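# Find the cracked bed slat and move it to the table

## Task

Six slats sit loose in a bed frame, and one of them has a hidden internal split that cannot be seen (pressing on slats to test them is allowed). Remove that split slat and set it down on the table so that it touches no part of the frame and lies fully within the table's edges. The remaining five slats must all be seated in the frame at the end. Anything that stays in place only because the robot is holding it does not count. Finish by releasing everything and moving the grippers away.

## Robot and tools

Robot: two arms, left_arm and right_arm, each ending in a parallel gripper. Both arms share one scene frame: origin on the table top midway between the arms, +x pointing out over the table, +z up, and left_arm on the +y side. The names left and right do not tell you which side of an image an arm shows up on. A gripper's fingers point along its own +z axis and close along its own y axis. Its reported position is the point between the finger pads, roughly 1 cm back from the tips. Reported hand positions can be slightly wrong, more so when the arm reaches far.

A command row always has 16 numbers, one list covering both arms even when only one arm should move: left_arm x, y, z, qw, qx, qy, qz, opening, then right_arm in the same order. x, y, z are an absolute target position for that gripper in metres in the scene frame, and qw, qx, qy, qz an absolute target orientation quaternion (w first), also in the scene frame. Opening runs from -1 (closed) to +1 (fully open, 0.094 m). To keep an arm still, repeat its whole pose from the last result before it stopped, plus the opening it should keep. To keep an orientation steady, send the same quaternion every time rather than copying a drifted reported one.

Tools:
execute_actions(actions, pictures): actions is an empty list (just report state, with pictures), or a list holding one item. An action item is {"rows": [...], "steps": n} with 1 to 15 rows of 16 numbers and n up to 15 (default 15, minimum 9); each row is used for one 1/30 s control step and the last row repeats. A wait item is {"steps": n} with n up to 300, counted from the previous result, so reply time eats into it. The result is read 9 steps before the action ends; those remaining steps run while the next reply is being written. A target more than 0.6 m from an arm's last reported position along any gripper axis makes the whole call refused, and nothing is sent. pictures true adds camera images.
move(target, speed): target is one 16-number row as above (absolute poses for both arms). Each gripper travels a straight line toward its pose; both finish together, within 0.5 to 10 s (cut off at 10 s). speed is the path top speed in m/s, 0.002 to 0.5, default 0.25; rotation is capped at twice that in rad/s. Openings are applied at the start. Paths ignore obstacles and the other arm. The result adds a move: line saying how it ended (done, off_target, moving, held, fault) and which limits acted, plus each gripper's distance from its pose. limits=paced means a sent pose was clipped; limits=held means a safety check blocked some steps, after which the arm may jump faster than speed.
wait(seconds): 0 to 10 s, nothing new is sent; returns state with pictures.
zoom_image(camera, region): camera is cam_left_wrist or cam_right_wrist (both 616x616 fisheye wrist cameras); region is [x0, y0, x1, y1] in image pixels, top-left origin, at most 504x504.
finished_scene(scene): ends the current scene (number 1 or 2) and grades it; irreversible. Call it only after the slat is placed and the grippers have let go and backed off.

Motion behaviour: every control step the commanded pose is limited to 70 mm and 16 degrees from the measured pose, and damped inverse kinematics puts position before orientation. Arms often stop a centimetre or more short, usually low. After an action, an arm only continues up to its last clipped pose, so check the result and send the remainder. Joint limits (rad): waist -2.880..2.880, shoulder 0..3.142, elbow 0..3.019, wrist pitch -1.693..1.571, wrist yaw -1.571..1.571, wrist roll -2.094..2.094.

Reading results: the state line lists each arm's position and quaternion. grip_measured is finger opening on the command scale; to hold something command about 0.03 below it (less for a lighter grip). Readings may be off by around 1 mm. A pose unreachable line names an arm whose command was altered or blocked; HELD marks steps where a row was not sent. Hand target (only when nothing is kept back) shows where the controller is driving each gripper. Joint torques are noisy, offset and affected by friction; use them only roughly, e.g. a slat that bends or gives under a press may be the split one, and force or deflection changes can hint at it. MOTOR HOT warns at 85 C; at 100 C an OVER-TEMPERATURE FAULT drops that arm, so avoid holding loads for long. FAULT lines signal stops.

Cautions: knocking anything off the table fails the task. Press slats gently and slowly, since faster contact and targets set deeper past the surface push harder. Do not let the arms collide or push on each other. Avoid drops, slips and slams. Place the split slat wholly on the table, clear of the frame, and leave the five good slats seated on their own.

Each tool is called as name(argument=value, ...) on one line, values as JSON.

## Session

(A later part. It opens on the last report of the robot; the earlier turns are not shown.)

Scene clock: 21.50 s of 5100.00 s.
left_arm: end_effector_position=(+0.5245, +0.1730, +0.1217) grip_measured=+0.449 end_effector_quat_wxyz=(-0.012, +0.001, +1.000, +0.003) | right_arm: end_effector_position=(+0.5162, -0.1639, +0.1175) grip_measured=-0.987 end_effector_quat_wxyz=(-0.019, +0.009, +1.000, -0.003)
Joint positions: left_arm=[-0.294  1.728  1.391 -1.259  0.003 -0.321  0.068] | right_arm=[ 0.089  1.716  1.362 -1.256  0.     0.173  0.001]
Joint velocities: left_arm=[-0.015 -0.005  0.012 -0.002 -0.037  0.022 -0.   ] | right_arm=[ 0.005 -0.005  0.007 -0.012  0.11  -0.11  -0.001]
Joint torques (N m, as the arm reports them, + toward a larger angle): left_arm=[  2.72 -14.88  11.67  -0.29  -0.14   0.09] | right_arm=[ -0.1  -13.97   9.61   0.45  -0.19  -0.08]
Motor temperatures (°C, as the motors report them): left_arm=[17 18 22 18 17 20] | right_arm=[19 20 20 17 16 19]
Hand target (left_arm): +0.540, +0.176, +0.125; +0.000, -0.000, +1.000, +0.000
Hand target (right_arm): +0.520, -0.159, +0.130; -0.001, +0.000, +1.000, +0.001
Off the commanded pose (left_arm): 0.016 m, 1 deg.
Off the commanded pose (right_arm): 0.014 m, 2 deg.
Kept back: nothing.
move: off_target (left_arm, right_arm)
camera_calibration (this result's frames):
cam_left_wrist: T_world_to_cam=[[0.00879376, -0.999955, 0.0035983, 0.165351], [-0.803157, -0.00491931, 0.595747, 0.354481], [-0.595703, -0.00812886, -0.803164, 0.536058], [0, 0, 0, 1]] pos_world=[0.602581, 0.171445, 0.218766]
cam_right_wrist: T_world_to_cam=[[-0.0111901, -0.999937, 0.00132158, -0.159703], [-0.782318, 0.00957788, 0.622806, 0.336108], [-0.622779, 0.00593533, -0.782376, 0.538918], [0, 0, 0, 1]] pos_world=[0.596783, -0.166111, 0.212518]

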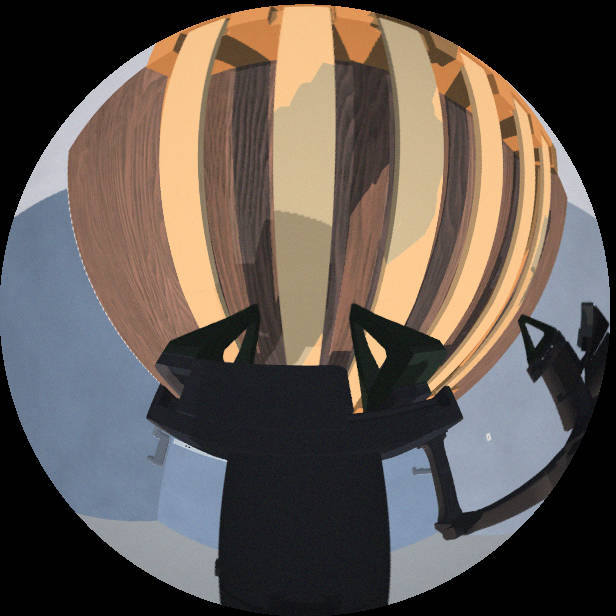

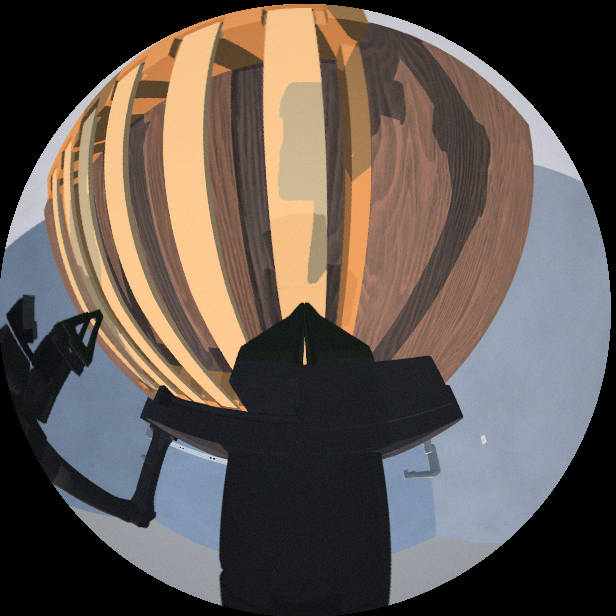

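move(target=[0.53,0.18,0.078,0,0,1,0,0.4,0.52,-0.16,0.08,0,0,1,0,-1], speed=0.05)

Scene clock: 23.00 s of 5100.00 s.
left_arm: end_effector_position=(+0.5252, +0.1734, +0.0853) grip_measured=+0.401 end_effector_quat_wxyz=(+0.002, +0.001, +1.000, -0.002) | right_arm: end_effector_position=(+0.5155, -0.1641, +0.0981) grip_measured=-0.987 end_effector_quat_wxyz=(-0.001, +0.008, +1.000, -0.000)
Joint positions: left_arm=[-0.293  1.748  1.315 -1.134  0.003 -0.319  0.066] | right_arm=[ 0.089  1.71   1.301 -1.163  0.     0.17   0.001]
Joint velocities: left_arm=[-0.005 -0.005  0.007 -0.007  0.022  0.007  0.   ] | right_arm=[-0.005  0.015  0.012  0.002  0.051 -0.066  0.   ]
Joint torques (N m, as the arm reports them, + toward a larger angle): left_arm=[  2.7  -14.75   8.87  -0.19  -0.12   0.1 ] | right_arm=[  0.04 -10.48   7.94   1.57  -0.08  -0.1 ]
Motor temperatures (°C, as the motors report them): left_arm=[17 18 22 18 17 20] | right_arm=[19 20 20 17 16 19]
Hand target (left_arm): +0.531, +0.180, +0.078; +0.000, +0.000, +1.000, +0.000
Hand target (right_arm): +0.519, -0.160, +0.080; -0.000, +0.000, +1.000, -0.000
Off the commanded pose (left_arm): 0.011 m, 0 deg.
Off the commanded pose (right_arm): 0.019 m, 1 deg.
Kept back: nothing.
move: off_target (left_arm, right_arm)
camera_calibration (this result's frames):
cam_left_wrist: T_world_to_cam=[[0.00779728, -0.999883, 0.0131645, 0.165528], [-0.81944, 0.00115614, 0.573163, 0.386167], [-0.573111, -0.0152566, -0.819335, 0.498048], [0, 0, 0, 1]] pos_world=[0.600588, 0.172661, 0.184553]
cam_right_wrist: T_world_to_cam=[[-0.00845442, -0.999952, -0.00487064, -0.160605], [-0.804797, 0.00391337, 0.593538, 0.361168], [-0.59349, 0.00893789, -0.804791, 0.510863], [0, 0, 0, 1]] pos_world=[0.592501, -0.166576, 0.195989]

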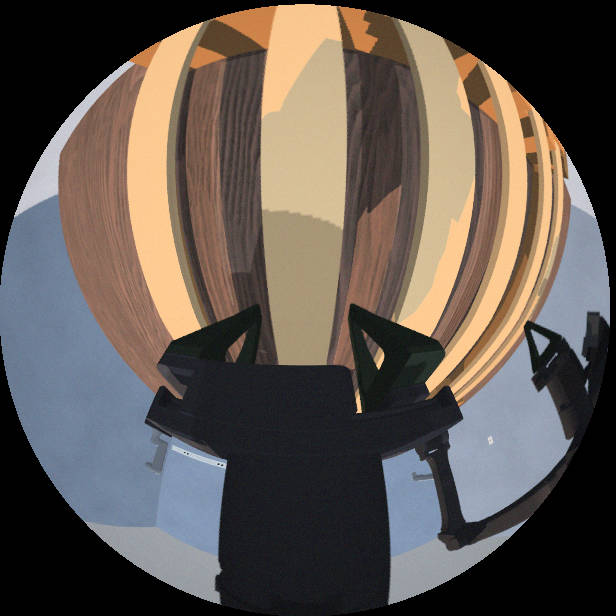

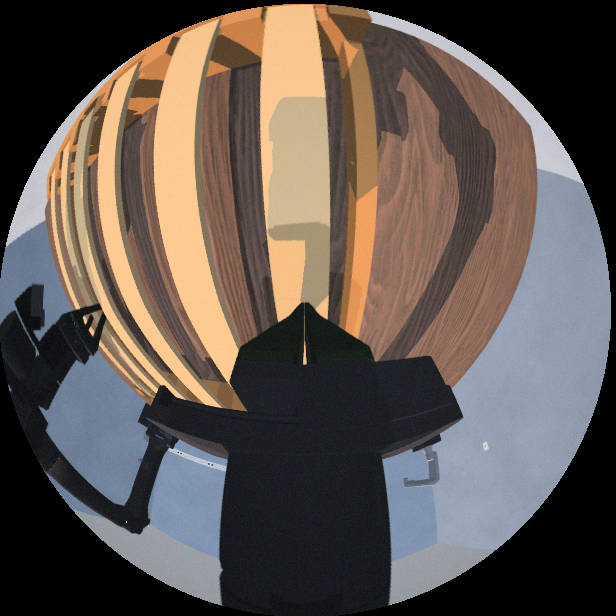

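move(target=[0.53,0.18,0.082,0,0,1,0,-0.19,0.52,-0.16,0.055,0,0,1,0,-1], speed=0.05)

Scene clock: 24.50 s of 5100.00 s.
left_arm: end_effector_position=(+0.5253, +0.1734, +0.0853) grip_measured=-0.188 end_effector_quat_wxyz=(+0.002, +0.002, +1.000, -0.002) | right_arm: end_effector_position=(+0.5152, -0.1641, +0.0961) grip_measured=-0.987 end_effector_quat_wxyz=(+0.013, +0.007, +1.000, +0.002)
Joint positions: left_arm=[-0.293  1.748  1.315 -1.134  0.002 -0.318  0.038] | right_arm=[ 0.089  1.695  1.275 -1.124  0.     0.17   0.001]
Joint velocities: left_arm=[-0.015  0.005  0.002 -0.002 -0.095  0.007 -0.   ] | right_arm=[-0.005 -0.015 -0.017 -0.002 -0.037  0.037  0.001]
Joint torques (N m, as the arm reports them, + toward a larger angle): left_arm=[  2.7  -15.17   9.23  -0.67  -0.1    0.09] | right_arm=[ 0.08 -7.6   6.92  2.3  -0.1  -0.1 ]
Motor temperatures (°C, as the motors report them): left_arm=[17 18 22 18 17 20] | right_arm=[19 20 20 17 16 19]
Hand target (left_arm): +0.530, +0.180, +0.082; +0.000, +0.000, +1.000, +0.000
Hand target (right_arm): +0.517, -0.161, +0.057; -0.000, +0.000, +1.000, -0.000
Off the commanded pose (left_arm): 0.009 m, 0 deg.
Off the commanded pose (right_arm): 0.042 m, 2 deg.
Kept back: nothing.
move: off_target (right_arm)
camera_calibration (this result's frames):
cam_left_wrist: T_world_to_cam=[[0.006653, -0.999896, 0.0127999, 0.166225], [-0.81951, 0.00188313, 0.573061, 0.386104], [-0.573026, -0.0143022, -0.819413, 0.497857], [0, 0, 0, 1]] pos_world=[0.600595, 0.172601, 0.184562]
cam_right_wrist: T_world_to_cam=[[-0.00787317, -0.999924, -0.00945482, -0.160504], [-0.821037, 0.00106674, 0.570874, 0.372287], [-0.570821, 0.0122573, -0.820983, 0.499514], [0, 0, 0, 1]] pos_world=[0.58953, -0.167012, 0.196046]

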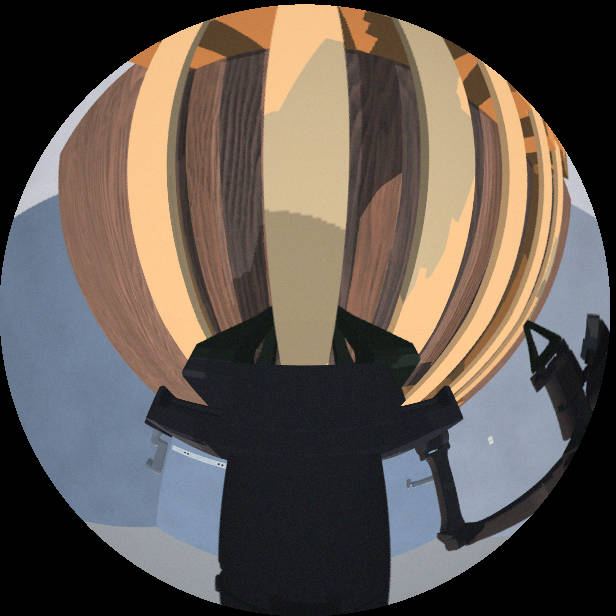

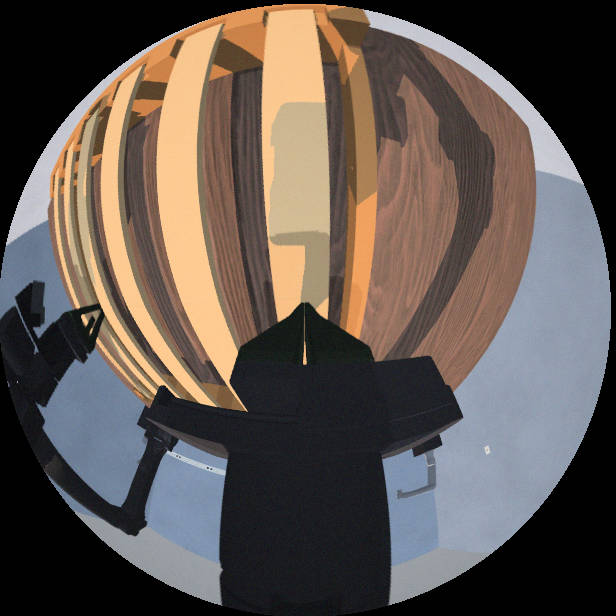

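S1 is stiff. Tighten the grip.

move(target=[0.53,0.18,0.082,0,0,1,0,-0.24,0.5,-0.17,0.16,0,0,1,0,-1], speed=0.15)

Scene clock: 25.63 s of 5100.00 s.
left_arm: end_effector_position=(+0.5253, +0.1736, +0.0853) grip_measured=-0.218 end_effector_quat_wxyz=(+0.002, +0.002, +1.000, -0.002) | right_arm: end_effector_position=(+0.4882, -0.1683, +0.1421) grip_measured=-0.987 end_effector_quat_wxyz=(-0.019, -0.000, +1.000, -0.003)
Joint positions: left_arm=[-0.293  1.748  1.315 -1.134  0.002 -0.318  0.037] | right_arm=[ 0.089  1.624  1.312 -1.297  0.     0.155  0.001]
Joint velocities: left_arm=[-0.005 -0.005 -0.002 -0.002 -0.066  0.007 -0.   ] | right_arm=[-0.015  0.005 -0.017  0.012  0.007  0.037 -0.001]
Joint torques (N m, as the arm reports them, + toward a larger angle): left_arm=[  2.67 -15.2    9.25  -0.64  -0.1    0.08] | right_arm=[ -1.2  -11.89  12.83  -0.19  -0.11  -0.1 ]
Motor temperatures (°C, as the motors report them): left_arm=[17 18 22 18 17 20] | right_arm=[19 20 20 17 16 19]
Hand target (left_arm): +0.530, +0.180, +0.082; +0.000, -0.000, +1.000, +0.000
Hand target (right_arm): +0.499, -0.170, +0.160; +0.000, -0.000, +1.000, +0.000
Off the commanded pose (left_arm): 0.009 m, 0 deg.
Off the commanded pose (right_arm): 0.021 m, 2 deg.
Kept back: nothing.
move: off_target (right_arm)
camera_calibration (this result's frames):
cam_left_wrist: T_world_to_cam=[[0.00665298, -0.999896, 0.0127987, 0.166406], [-0.819511, 0.00188241, 0.57306, 0.386154], [-0.573025, -0.0143012, -0.819413, 0.497894], [0, 0, 0, 1]] pos_world=[0.600656, 0.172783, 0.184562]
cam_right_wrist: T_world_to_cam=[[0.00710623, -0.999975, 0.000504389, -0.173252], [-0.782757, -0.00524871, 0.622305, 0.296709], [-0.622286, -0.00481706, -0.782775, 0.538739], [0, 0, 0, 1]] pos_world=[0.568732, -0.169095, 0.237156]

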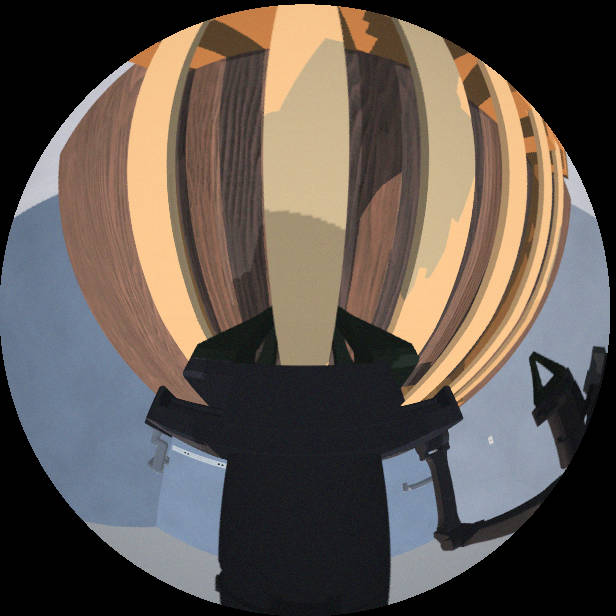

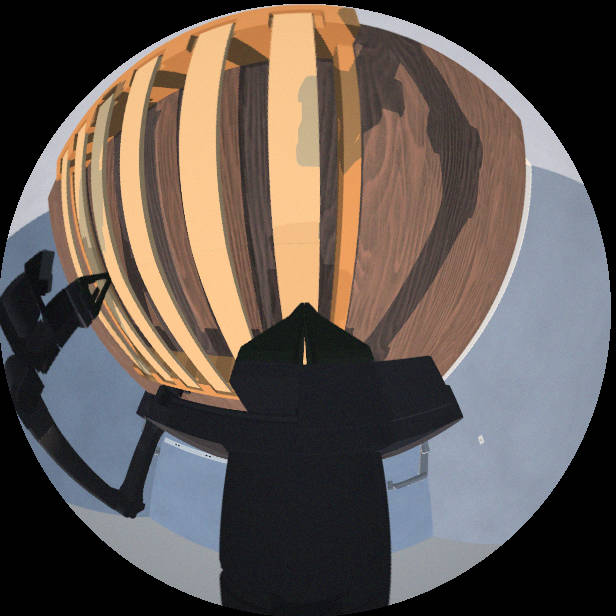

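move(target=[0.54,0.178,0.17,0,0,1,0,-0.255,0.5,-0.17,0.16,0,0,1,0,-1], speed=0.1)

Scene clock: 27.17 s of 5100.00 s.
left_arm: end_effector_position=(+0.5229, +0.1752, +0.1427) grip_measured=-0.218 end_effector_quat_wxyz=(-0.028, +0.001, +1.000, +0.008) | right_arm: end_effector_position=(+0.4882, -0.1683, +0.1421) grip_measured=-0.987 end_effector_quat_wxyz=(-0.019, -0.000, +1.000, -0.003)
Joint positions: left_arm=[-0.291  1.727  1.446 -1.349  0.002 -0.318  0.037] | right_arm=[ 0.089  1.624  1.312 -1.297  0.     0.155  0.001]
Joint velocities: left_arm=[-0.005 -0.005 -0.017 -0.002  0.007  0.037 -0.001] | right_arm=[-0.005  0.005 -0.002  0.012  0.007 -0.007 -0.   ]
Joint torques (N m, as the arm reports them, + toward a larger angle): left_arm=[  2.75 -17.83  13.29  -1.23  -0.14   0.1 ] | right_arm=[ -1.21 -12.13  12.71  -0.19  -0.08  -0.07]
Motor temperatures (°C, as the motors report them): left_arm=[17 18 22 18 17 20] | right_arm=[19 20 20 17 16 19]
Hand target (left_arm): +0.538, +0.179, +0.170; +0.000, -0.000, +1.000, +0.001
Hand target (right_arm): +0.499, -0.170, +0.160; +0.000, +0.000, +1.000, -0.000
Off the commanded pose (left_arm): 0.032 m, 3 deg.
Off the commanded pose (right_arm): 0.021 m, 2 deg.
Kept back: nothing.
move: off_target (left_arm, right_arm)
camera_calibration (this result's frames):
cam_left_wrist: T_world_to_cam=[[0.00833397, -0.999936, -0.00763458, 0.169337], [-0.783611, -0.0112735, 0.621149, 0.327957], [-0.621195, 0.000805905, -0.783655, 0.561019], [0, 0, 0, 1]] pos_world=[0.604082, 0.172571, 0.237228]
cam_right_wrist: T_world_to_cam=[[0.00710623, -0.999975, 0.000504389, -0.173252], [-0.782757, -0.00524871, 0.622305, 0.296709], [-0.622286, -0.00481706, -0.782775, 0.538739], [0, 0, 0, 1]] pos_world=[0.568732, -0.169095, 0.237156]

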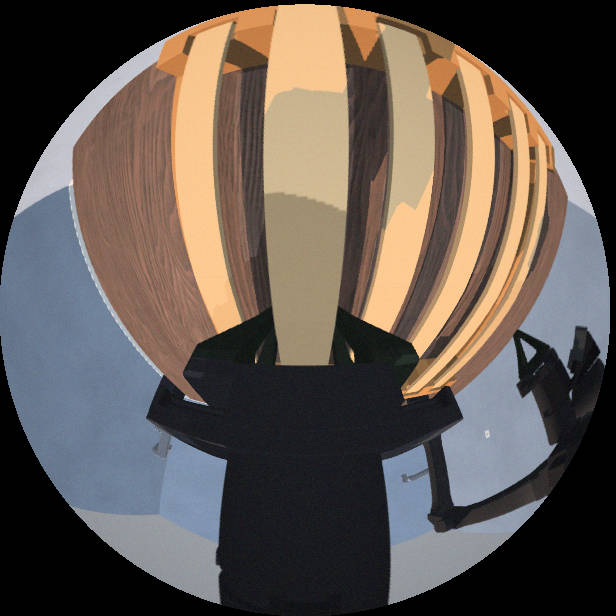

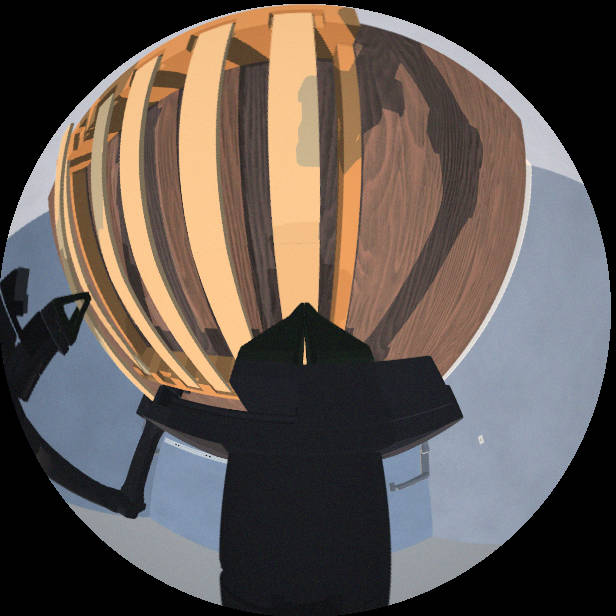

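move(target=[0.50,0.47,0.17,0.01,0,1,0,-0.255,0.52,0.112,0.14,0,0,1,0,-1], speed=0.2)

Scene clock: 33.10 s of 5100.00 s.
left_arm: end_effector_position=(+0.4875, +0.4681, +0.1487) grip_measured=-0.218 end_effector_quat_wxyz=(-0.018, -0.008, +1.000, -0.002) | right_arm: end_effector_position=(+0.5091, +0.1027, +0.1366) grip_measured=-0.987 end_effector_quat_wxyz=(-0.002, -0.004, +1.000, -0.006)
Joint positions: left_arm=[ 0.324  1.606  1.308 -1.308 -0.007  0.28   0.037] | right_arm=[ 0.557  1.928  1.719 -1.372  0.007  0.614  0.001]
Joint velocities: left_arm=[-0.005 -0.005 -0.012 -0.002  0.066 -0.066 -0.   ] | right_arm=[ 0.005 -0.015 -0.017 -0.022  0.037 -0.037  0.   ]
Joint torques (N m, as the arm reports them, + toward a larger angle): left_arm=[  1.7  -15.67  12.63  -0.43   0.23   0.09] | right_arm=[ -0.63 -13.93  13.93  -0.17   0.02   0.09]
Motor temperatures (°C, as the motors report them): left_arm=[17 19 23 18 17 20] | right_arm=[19 20 21 17 16 19]
Hand target (left_arm): +0.502, +0.471, +0.170; +0.012, +0.000, +1.000, +0.006
Hand target (right_arm): +0.520, +0.110, +0.140; +0.004, -0.000, +1.000, -0.003
Off the commanded pose (left_arm): 0.025 m, 3 deg.
Off the commanded pose (right_arm): 0.015 m, 1 deg.
Kept back: nothing.
After step 90, 0.93 s passed at rest.
move: off_target (left_arm, right_arm)
camera_calibration (this result's frames):
cam_left_wrist: T_world_to_cam=[[0.0267753, -0.999573, 0.0116821, 0.450461], [-0.796233, -0.0142599, 0.604822, 0.309744], [-0.604397, -0.025496, -0.796275, 0.549517], [0, 0, 0, 1]] pos_world=[0.566694, 0.468696, 0.244964]
cam_right_wrist: T_world_to_cam=[[0.0156222, -0.999859, 0.00619127, 0.0925288], [-0.803184, -0.00886086, 0.595665, 0.332345], [-0.595526, -0.0142783, -0.803209, 0.538869], [0, 0, 0, 1]] pos_world=[0.586399, 0.103155, 0.234285]

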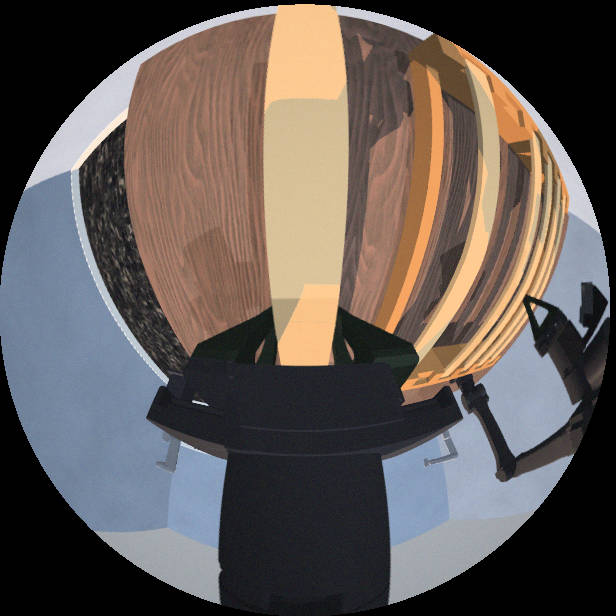

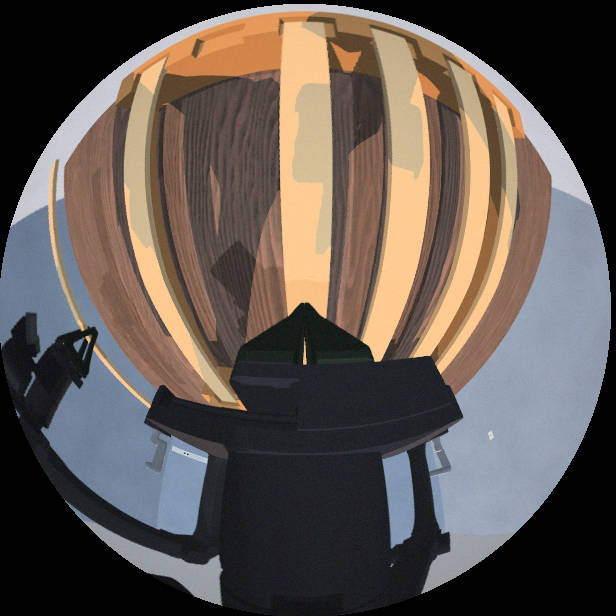

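move(target=[0.48,0.47,0.038,0,0,1,0,-0.255,0.52,0.106,0.08,0,0,1,0,-1], speed=0.1)

move(target=[0.48,0.47,0.015,0,0,1,0,-0.255,0.52,0.106,0.055,0,0,1,0,-1], speed=0.05)

Scene clock: 34.90 s of 5100.00 s.
left_arm: end_effector_position=(+0.4774, +0.4644, +0.0385) grip_measured=-0.218 end_effector_quat_wxyz=(-0.005, +0.000, +1.000, +0.000) | right_arm: end_effector_position=(+0.5148, +0.1078, +0.1027) grip_measured=-0.987 end_effector_quat_wxyz=(+0.009, -0.004, +1.000, +0.005)
Joint positions: left_arm=[ 0.324  1.691  1.097 -0.987 -0.004  0.296  0.037] | right_arm=[ 0.557  1.951  1.663 -1.262  0.002  0.616  0.001]
Joint velocities: left_arm=[-0.005 -0.005  0.002 -0.007 -0.007 -0.037 -0.   ] | right_arm=[-0.015 -0.005  0.012 -0.017  0.066 -0.007 -0.   ]
Joint torques (N m, as the arm reports them, + toward a larger angle): left_arm=[  2.56 -13.95   8.59  -0.26   0.25   0.09] | right_arm=[ -1.3  -13.45   9.25   0.8   -0.15  -0.02]
Motor temperatures (°C, as the motors report them): left_arm=[17 19 23 18 17 20] | right_arm=[19 20 21 17 16 19]
Hand target (left_arm): +0.481, +0.471, +0.038; +0.000, +0.000, +1.000, +0.000
Hand target (right_arm): +0.519, +0.106, +0.081; +0.000, +0.000, +1.000, +0.000
Off the commanded pose (left_arm): 0.006 m, 1 deg.
Off the commanded pose (right_arm): 0.023 m, 1 deg.
Kept back: nothing.
move: off_target (right_arm)
camera_calibration (this result's frames):
cam_left_wrist: T_world_to_cam=[[0.0105825, -0.999911, 0.00811263, 0.456428], [-0.811244, -0.00384192, 0.584695, 0.371431], [-0.584612, -0.0127689, -0.811213, 0.440789], [0, 0, 0, 1]] pos_world=[0.554182, 0.463443, 0.136696]
cam_right_wrist: T_world_to_cam=[[0.014218, -0.999786, -0.0150072, 0.100604], [-0.816181, -0.0202745, 0.57744, 0.366965], [-0.577621, 0.00403851, -0.816295, 0.505245], [0, 0, 0, 1]] pos_world=[0.58992, 0.105982, 0.202038]

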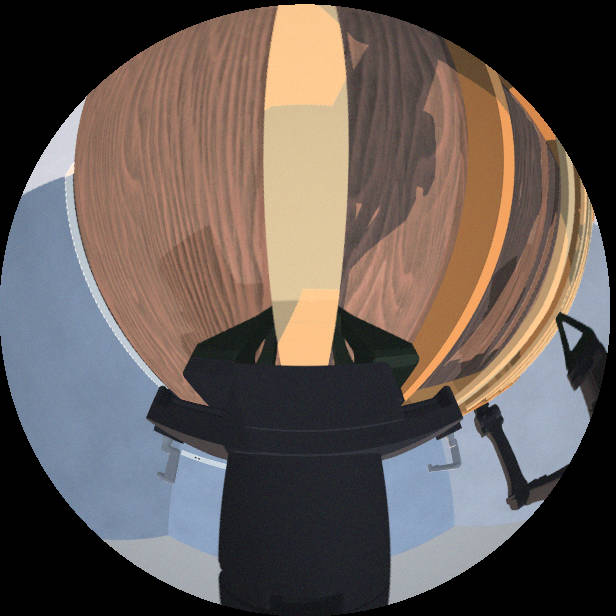

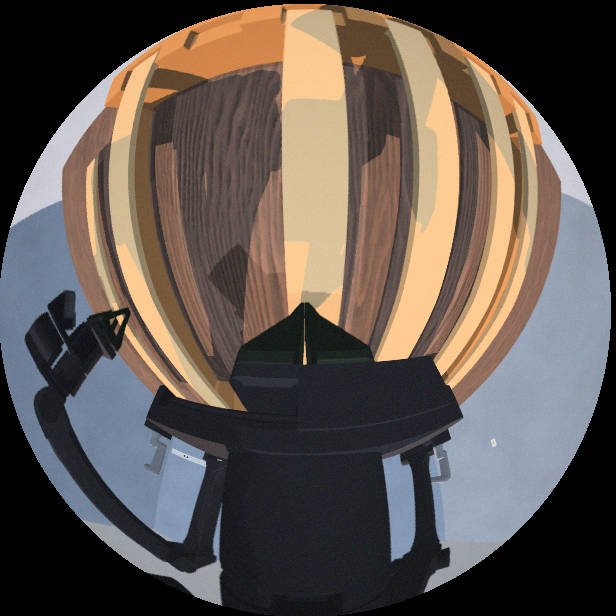

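Scene clock: 36.13 s of 5100.00 s.
left_arm: end_effector_position=(+0.4784, +0.4647, +0.0193) grip_measured=-0.218 end_effector_quat_wxyz=(-0.001, +0.000, +1.000, +0.002) | right_arm: end_effector_position=(+0.5146, +0.1077, +0.0995) grip_measured=-0.987 end_effector_quat_wxyz=(+0.014, -0.004, +1.000, +0.009)
Joint positions: left_arm=[ 0.324  1.72   1.074 -0.927 -0.004  0.296  0.037] | right_arm=[ 0.557  1.945  1.645 -1.237  0.002  0.616  0.001]
Joint velocities: left_arm=[-0.015  0.005 -0.002 -0.002 -0.037 -0.007 -0.001] | right_arm=[-0.005  0.005  0.007  0.002 -0.022 -0.037  0.001]
Joint torques (N m, as the arm reports them, + toward a larger angle): left_arm=[  2.56 -13.59   7.96  -0.14   0.25   0.09] | right_arm=[ -1.4  -11.58   7.35   1.88  -0.17  -0.02]
Motor temperatures (°C, as the motors report them): left_arm=[17 19 22 18 17 20] | right_arm=[19 20 21 17 16 19]
Hand target (left_arm): +0.480, +0.470, +0.015; -0.000, -0.000, +1.000, +0.000
Hand target (right_arm): +0.517, +0.104, +0.057; -0.000, -0.000, +1.000, -0.000
Off the commanded pose (left_arm): 0.007 m, 0 deg.
Off the commanded pose (right_arm): 0.045 m, 2 deg.
Kept back: nothing.
move: off_target (right_arm)
camera_calibration (this result's frames):
cam_left_wrist: T_world_to_cam=[[0.0105268, -0.999928, 0.00575351, 0.456961], [-0.815912, -0.00526296, 0.578152, 0.386521], [-0.57808, -0.0107805, -0.815909, 0.421815], [0, 0, 0, 1]] pos_world=[0.5544, 0.46351, 0.118066]
cam_right_wrist: T_world_to_cam=[[0.0144152, -0.999645, -0.02242, 0.101087], [-0.822218, -0.02461, 0.56864, 0.373122], [-0.56899, 0.0102371, -0.822281, 0.498091], [0, 0, 0, 1]] pos_world=[0.58874, 0.105134, 0.199665]

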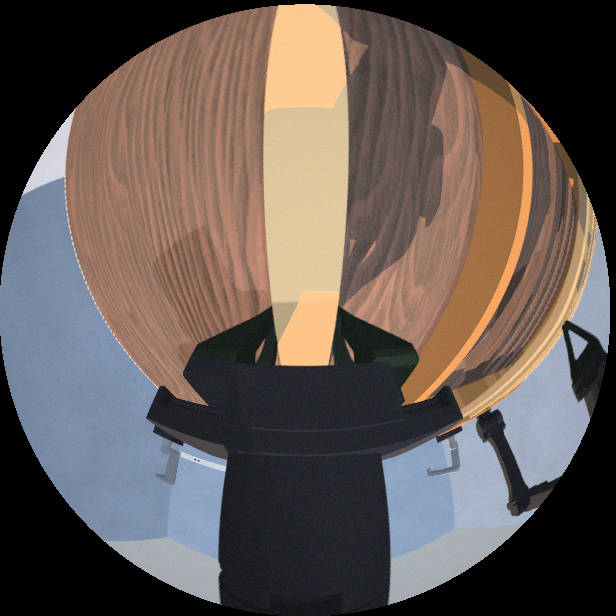

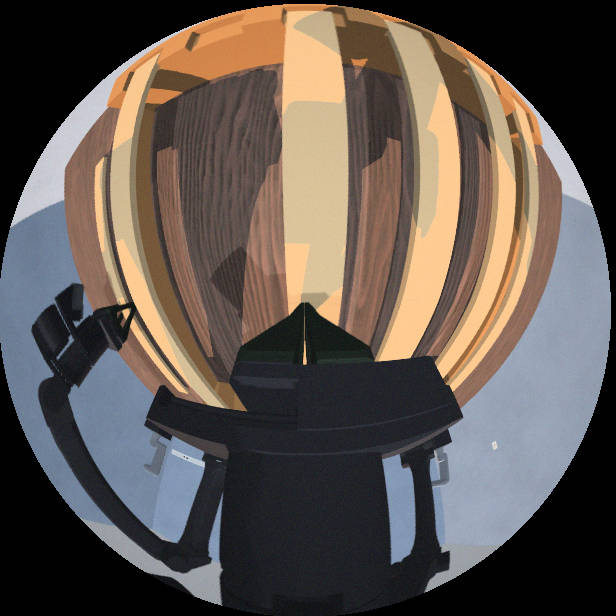

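S4 is stiff too; left appears to be touching down. Release gently.

move(target=[0.48,0.47,0.012,0,0,1,0,0.3,0.52,0.1,0.15,0,0,1,0,-1], speed=0.15)

move(target=[0.44,0.47,0.22,0,0,1,0,0.3,0.36,-0.15,0.24,0,0,1,0,-1], speed=0.3)

Scene clock: 38.77 s of 5100.00 s.
left_arm: end_effector_position=(+0.4803, +0.4652, +0.0192) grip_measured=+0.299 end_effector_quat_wxyz=(+0.002, +0.000, +1.000, +0.003) | right_arm: end_effector_position=(+0.5068, +0.0997, +0.1327) grip_measured=-0.987 end_effector_quat_wxyz=(-0.014, -0.003, +1.000, -0.011)
Joint positions: left_arm=[ 0.324  1.72   1.074 -0.919 -0.004  0.296  0.061] | right_arm=[ 0.554  1.937  1.723 -1.391  0.002  0.613  0.001]
Joint velocities: left_arm=[-0.015 -0.015  0.007 -0.007  0.066 -0.066 -0.   ] | right_arm=[-0.005 -0.015  0.012 -0.022 -0.037  0.051 -0.001]
Joint torques (N m, as the arm reports them, + toward a larger angle): left_arm=[  2.56 -13.12   7.66  -0.21   0.25   0.09] | right_arm=[ -1.81 -16.11  13.19  -0.25  -0.16  -0.1 ]
Motor temperatures (°C, as the motors report them): left_arm=[17 19 22 18 17 20] | right_arm=[19 20 21 17 16 19]
Hand target (left_arm): +0.480, +0.470, +0.012; +0.000, -0.000, +1.000, +0.000
Hand target (right_arm): +0.520, +0.100, +0.150; +0.000, -0.000, +1.000, +0.000
Off the commanded pose (left_arm): 0.009 m, 0 deg.
Off the commanded pose (right_arm): 0.022 m, 2 deg.
Kept back: nothing.
move: off_target (right_arm)
camera_calibration (this result's frames):
cam_left_wrist: T_world_to_cam=[[0.0104886, -0.999938, 0.00386731, 0.457487], [-0.820382, -0.00639383, 0.571779, 0.39087], [-0.571719, -0.00916985, -0.820398, 0.419061], [0, 0, 0, 1]] pos_world=[0.555449, 0.4638, 0.118537]
cam_right_wrist: T_world_to_cam=[[0.013105, -0.999779, 0.0164612, 0.0894183], [-0.789055, -0.000228117, 0.614322, 0.322327], [-0.614182, -0.0210395, -0.788884, 0.542512], [0, 0, 0, 1]] pos_world=[0.586363, 0.100886, 0.228495]

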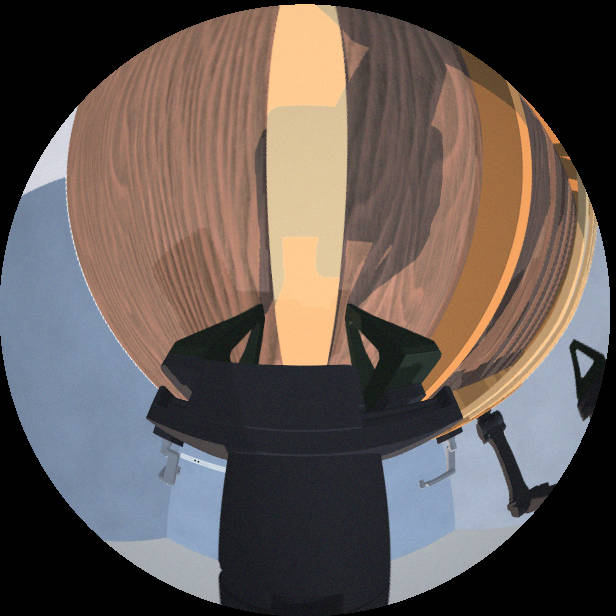

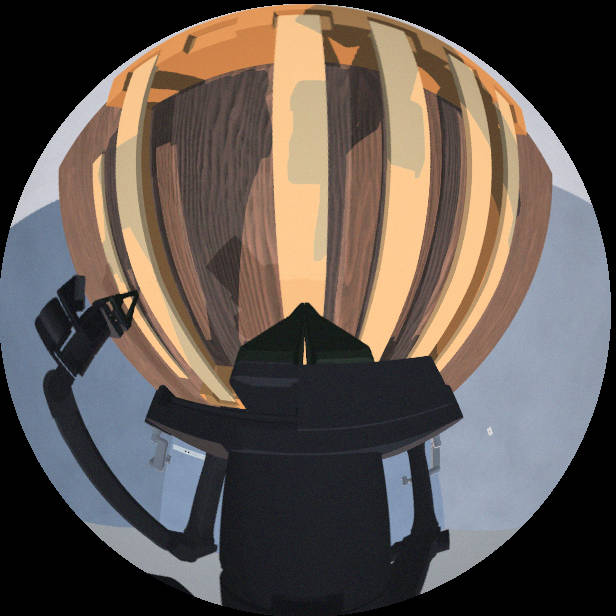

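Scene clock: 40.40 s of 5100.00 s.
left_arm: end_effector_position=(+0.4302, +0.4619, +0.2048) grip_measured=+0.299 end_effector_quat_wxyz=(-0.015, +0.001, +1.000, -0.003) | right_arm: end_effector_position=(+0.3598, -0.1491, +0.2383) grip_measured=-0.987 end_effector_quat_wxyz=(+0.001, +0.004, +1.000, +0.001)
Joint positions: left_arm=[ 0.353  1.425  1.255 -1.432 -0.004  0.325  0.061] | right_arm=[ 0.202  1.234  1.165 -1.5   -0.002  0.275  0.001]
Joint velocities: left_arm=[-0.015 -0.015 -0.022 -0.012  0.051  0.007 -0.   ] | right_arm=[ 0.005 -0.015 -0.017 -0.007 -0.022 -0.066 -0.001]
Joint torques (N m, as the arm reports them, + toward a larger angle): left_arm=[  2.65 -12.37  12.74  -1.16   0.2    0.09] | right_arm=[-0.73 -6.67 10.36 -0.06 -0.18 -0.08]
Motor temperatures (°C, as the motors report them): left_arm=[17 19 22 18 17 20] | right_arm=[19 20 21 17 16 19]
Hand target (left_arm): +0.437, +0.470, +0.220; +0.000, -0.000, +1.000, +0.001
Hand target (right_arm): +0.360, -0.150, +0.239; -0.003, +0.000, +1.000, +0.001
Off the commanded pose (left_arm): 0.020 m, 2 deg.
Off the commanded pose (right_arm): 0.002 m, 0 deg.
Kept back: nothing.
move: off_target (left_arm)
camera_calibration (this result's frames):
cam_left_wrist: T_world_to_cam=[[0.00967701, -0.999838, 0.0151638, 0.451924], [-0.799734, 0.00136483, 0.600353, 0.225316], [-0.600277, -0.0179366, -0.799591, 0.554734], [0, 0, 0, 1]] pos_world=[0.508814, 0.461493, 0.301439]
cam_right_wrist: T_world_to_cam=[[-0.000807529, -0.999969, -0.00782611, -0.148326], [-0.806436, -0.00397654, 0.591308, 0.152583], [-0.591321, 0.00678875, -0.806408, 0.530394], [0, 0, 0, 1]] pos_world=[0.436562, -0.151315, 0.336329]

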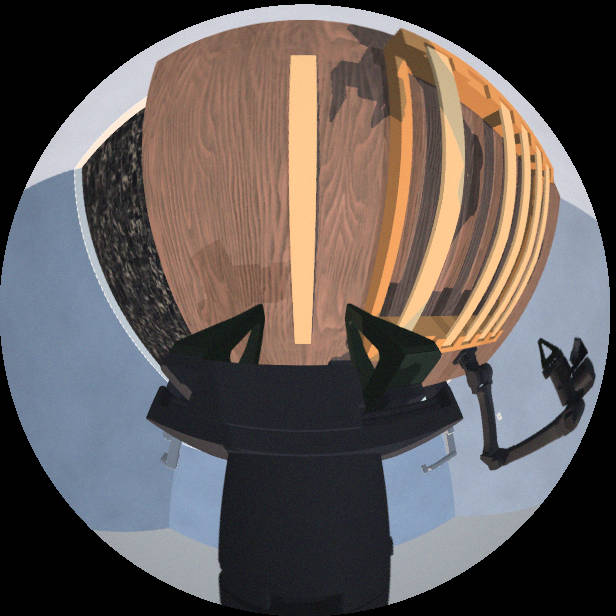

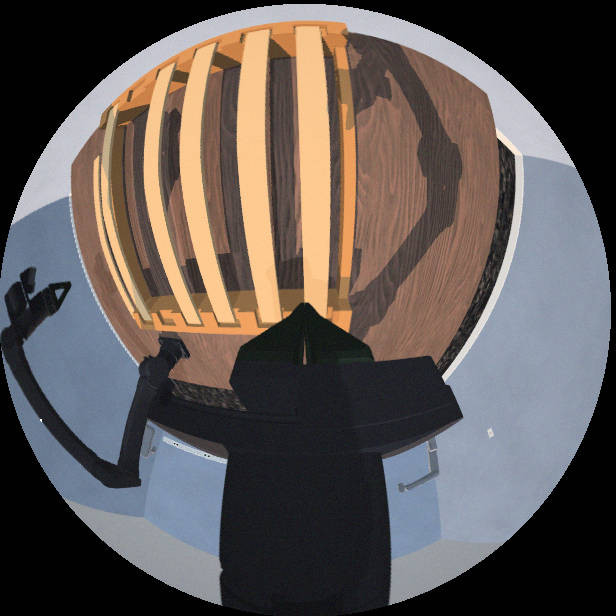

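finished_scene(scene=1)

The scene is finished: the task was done.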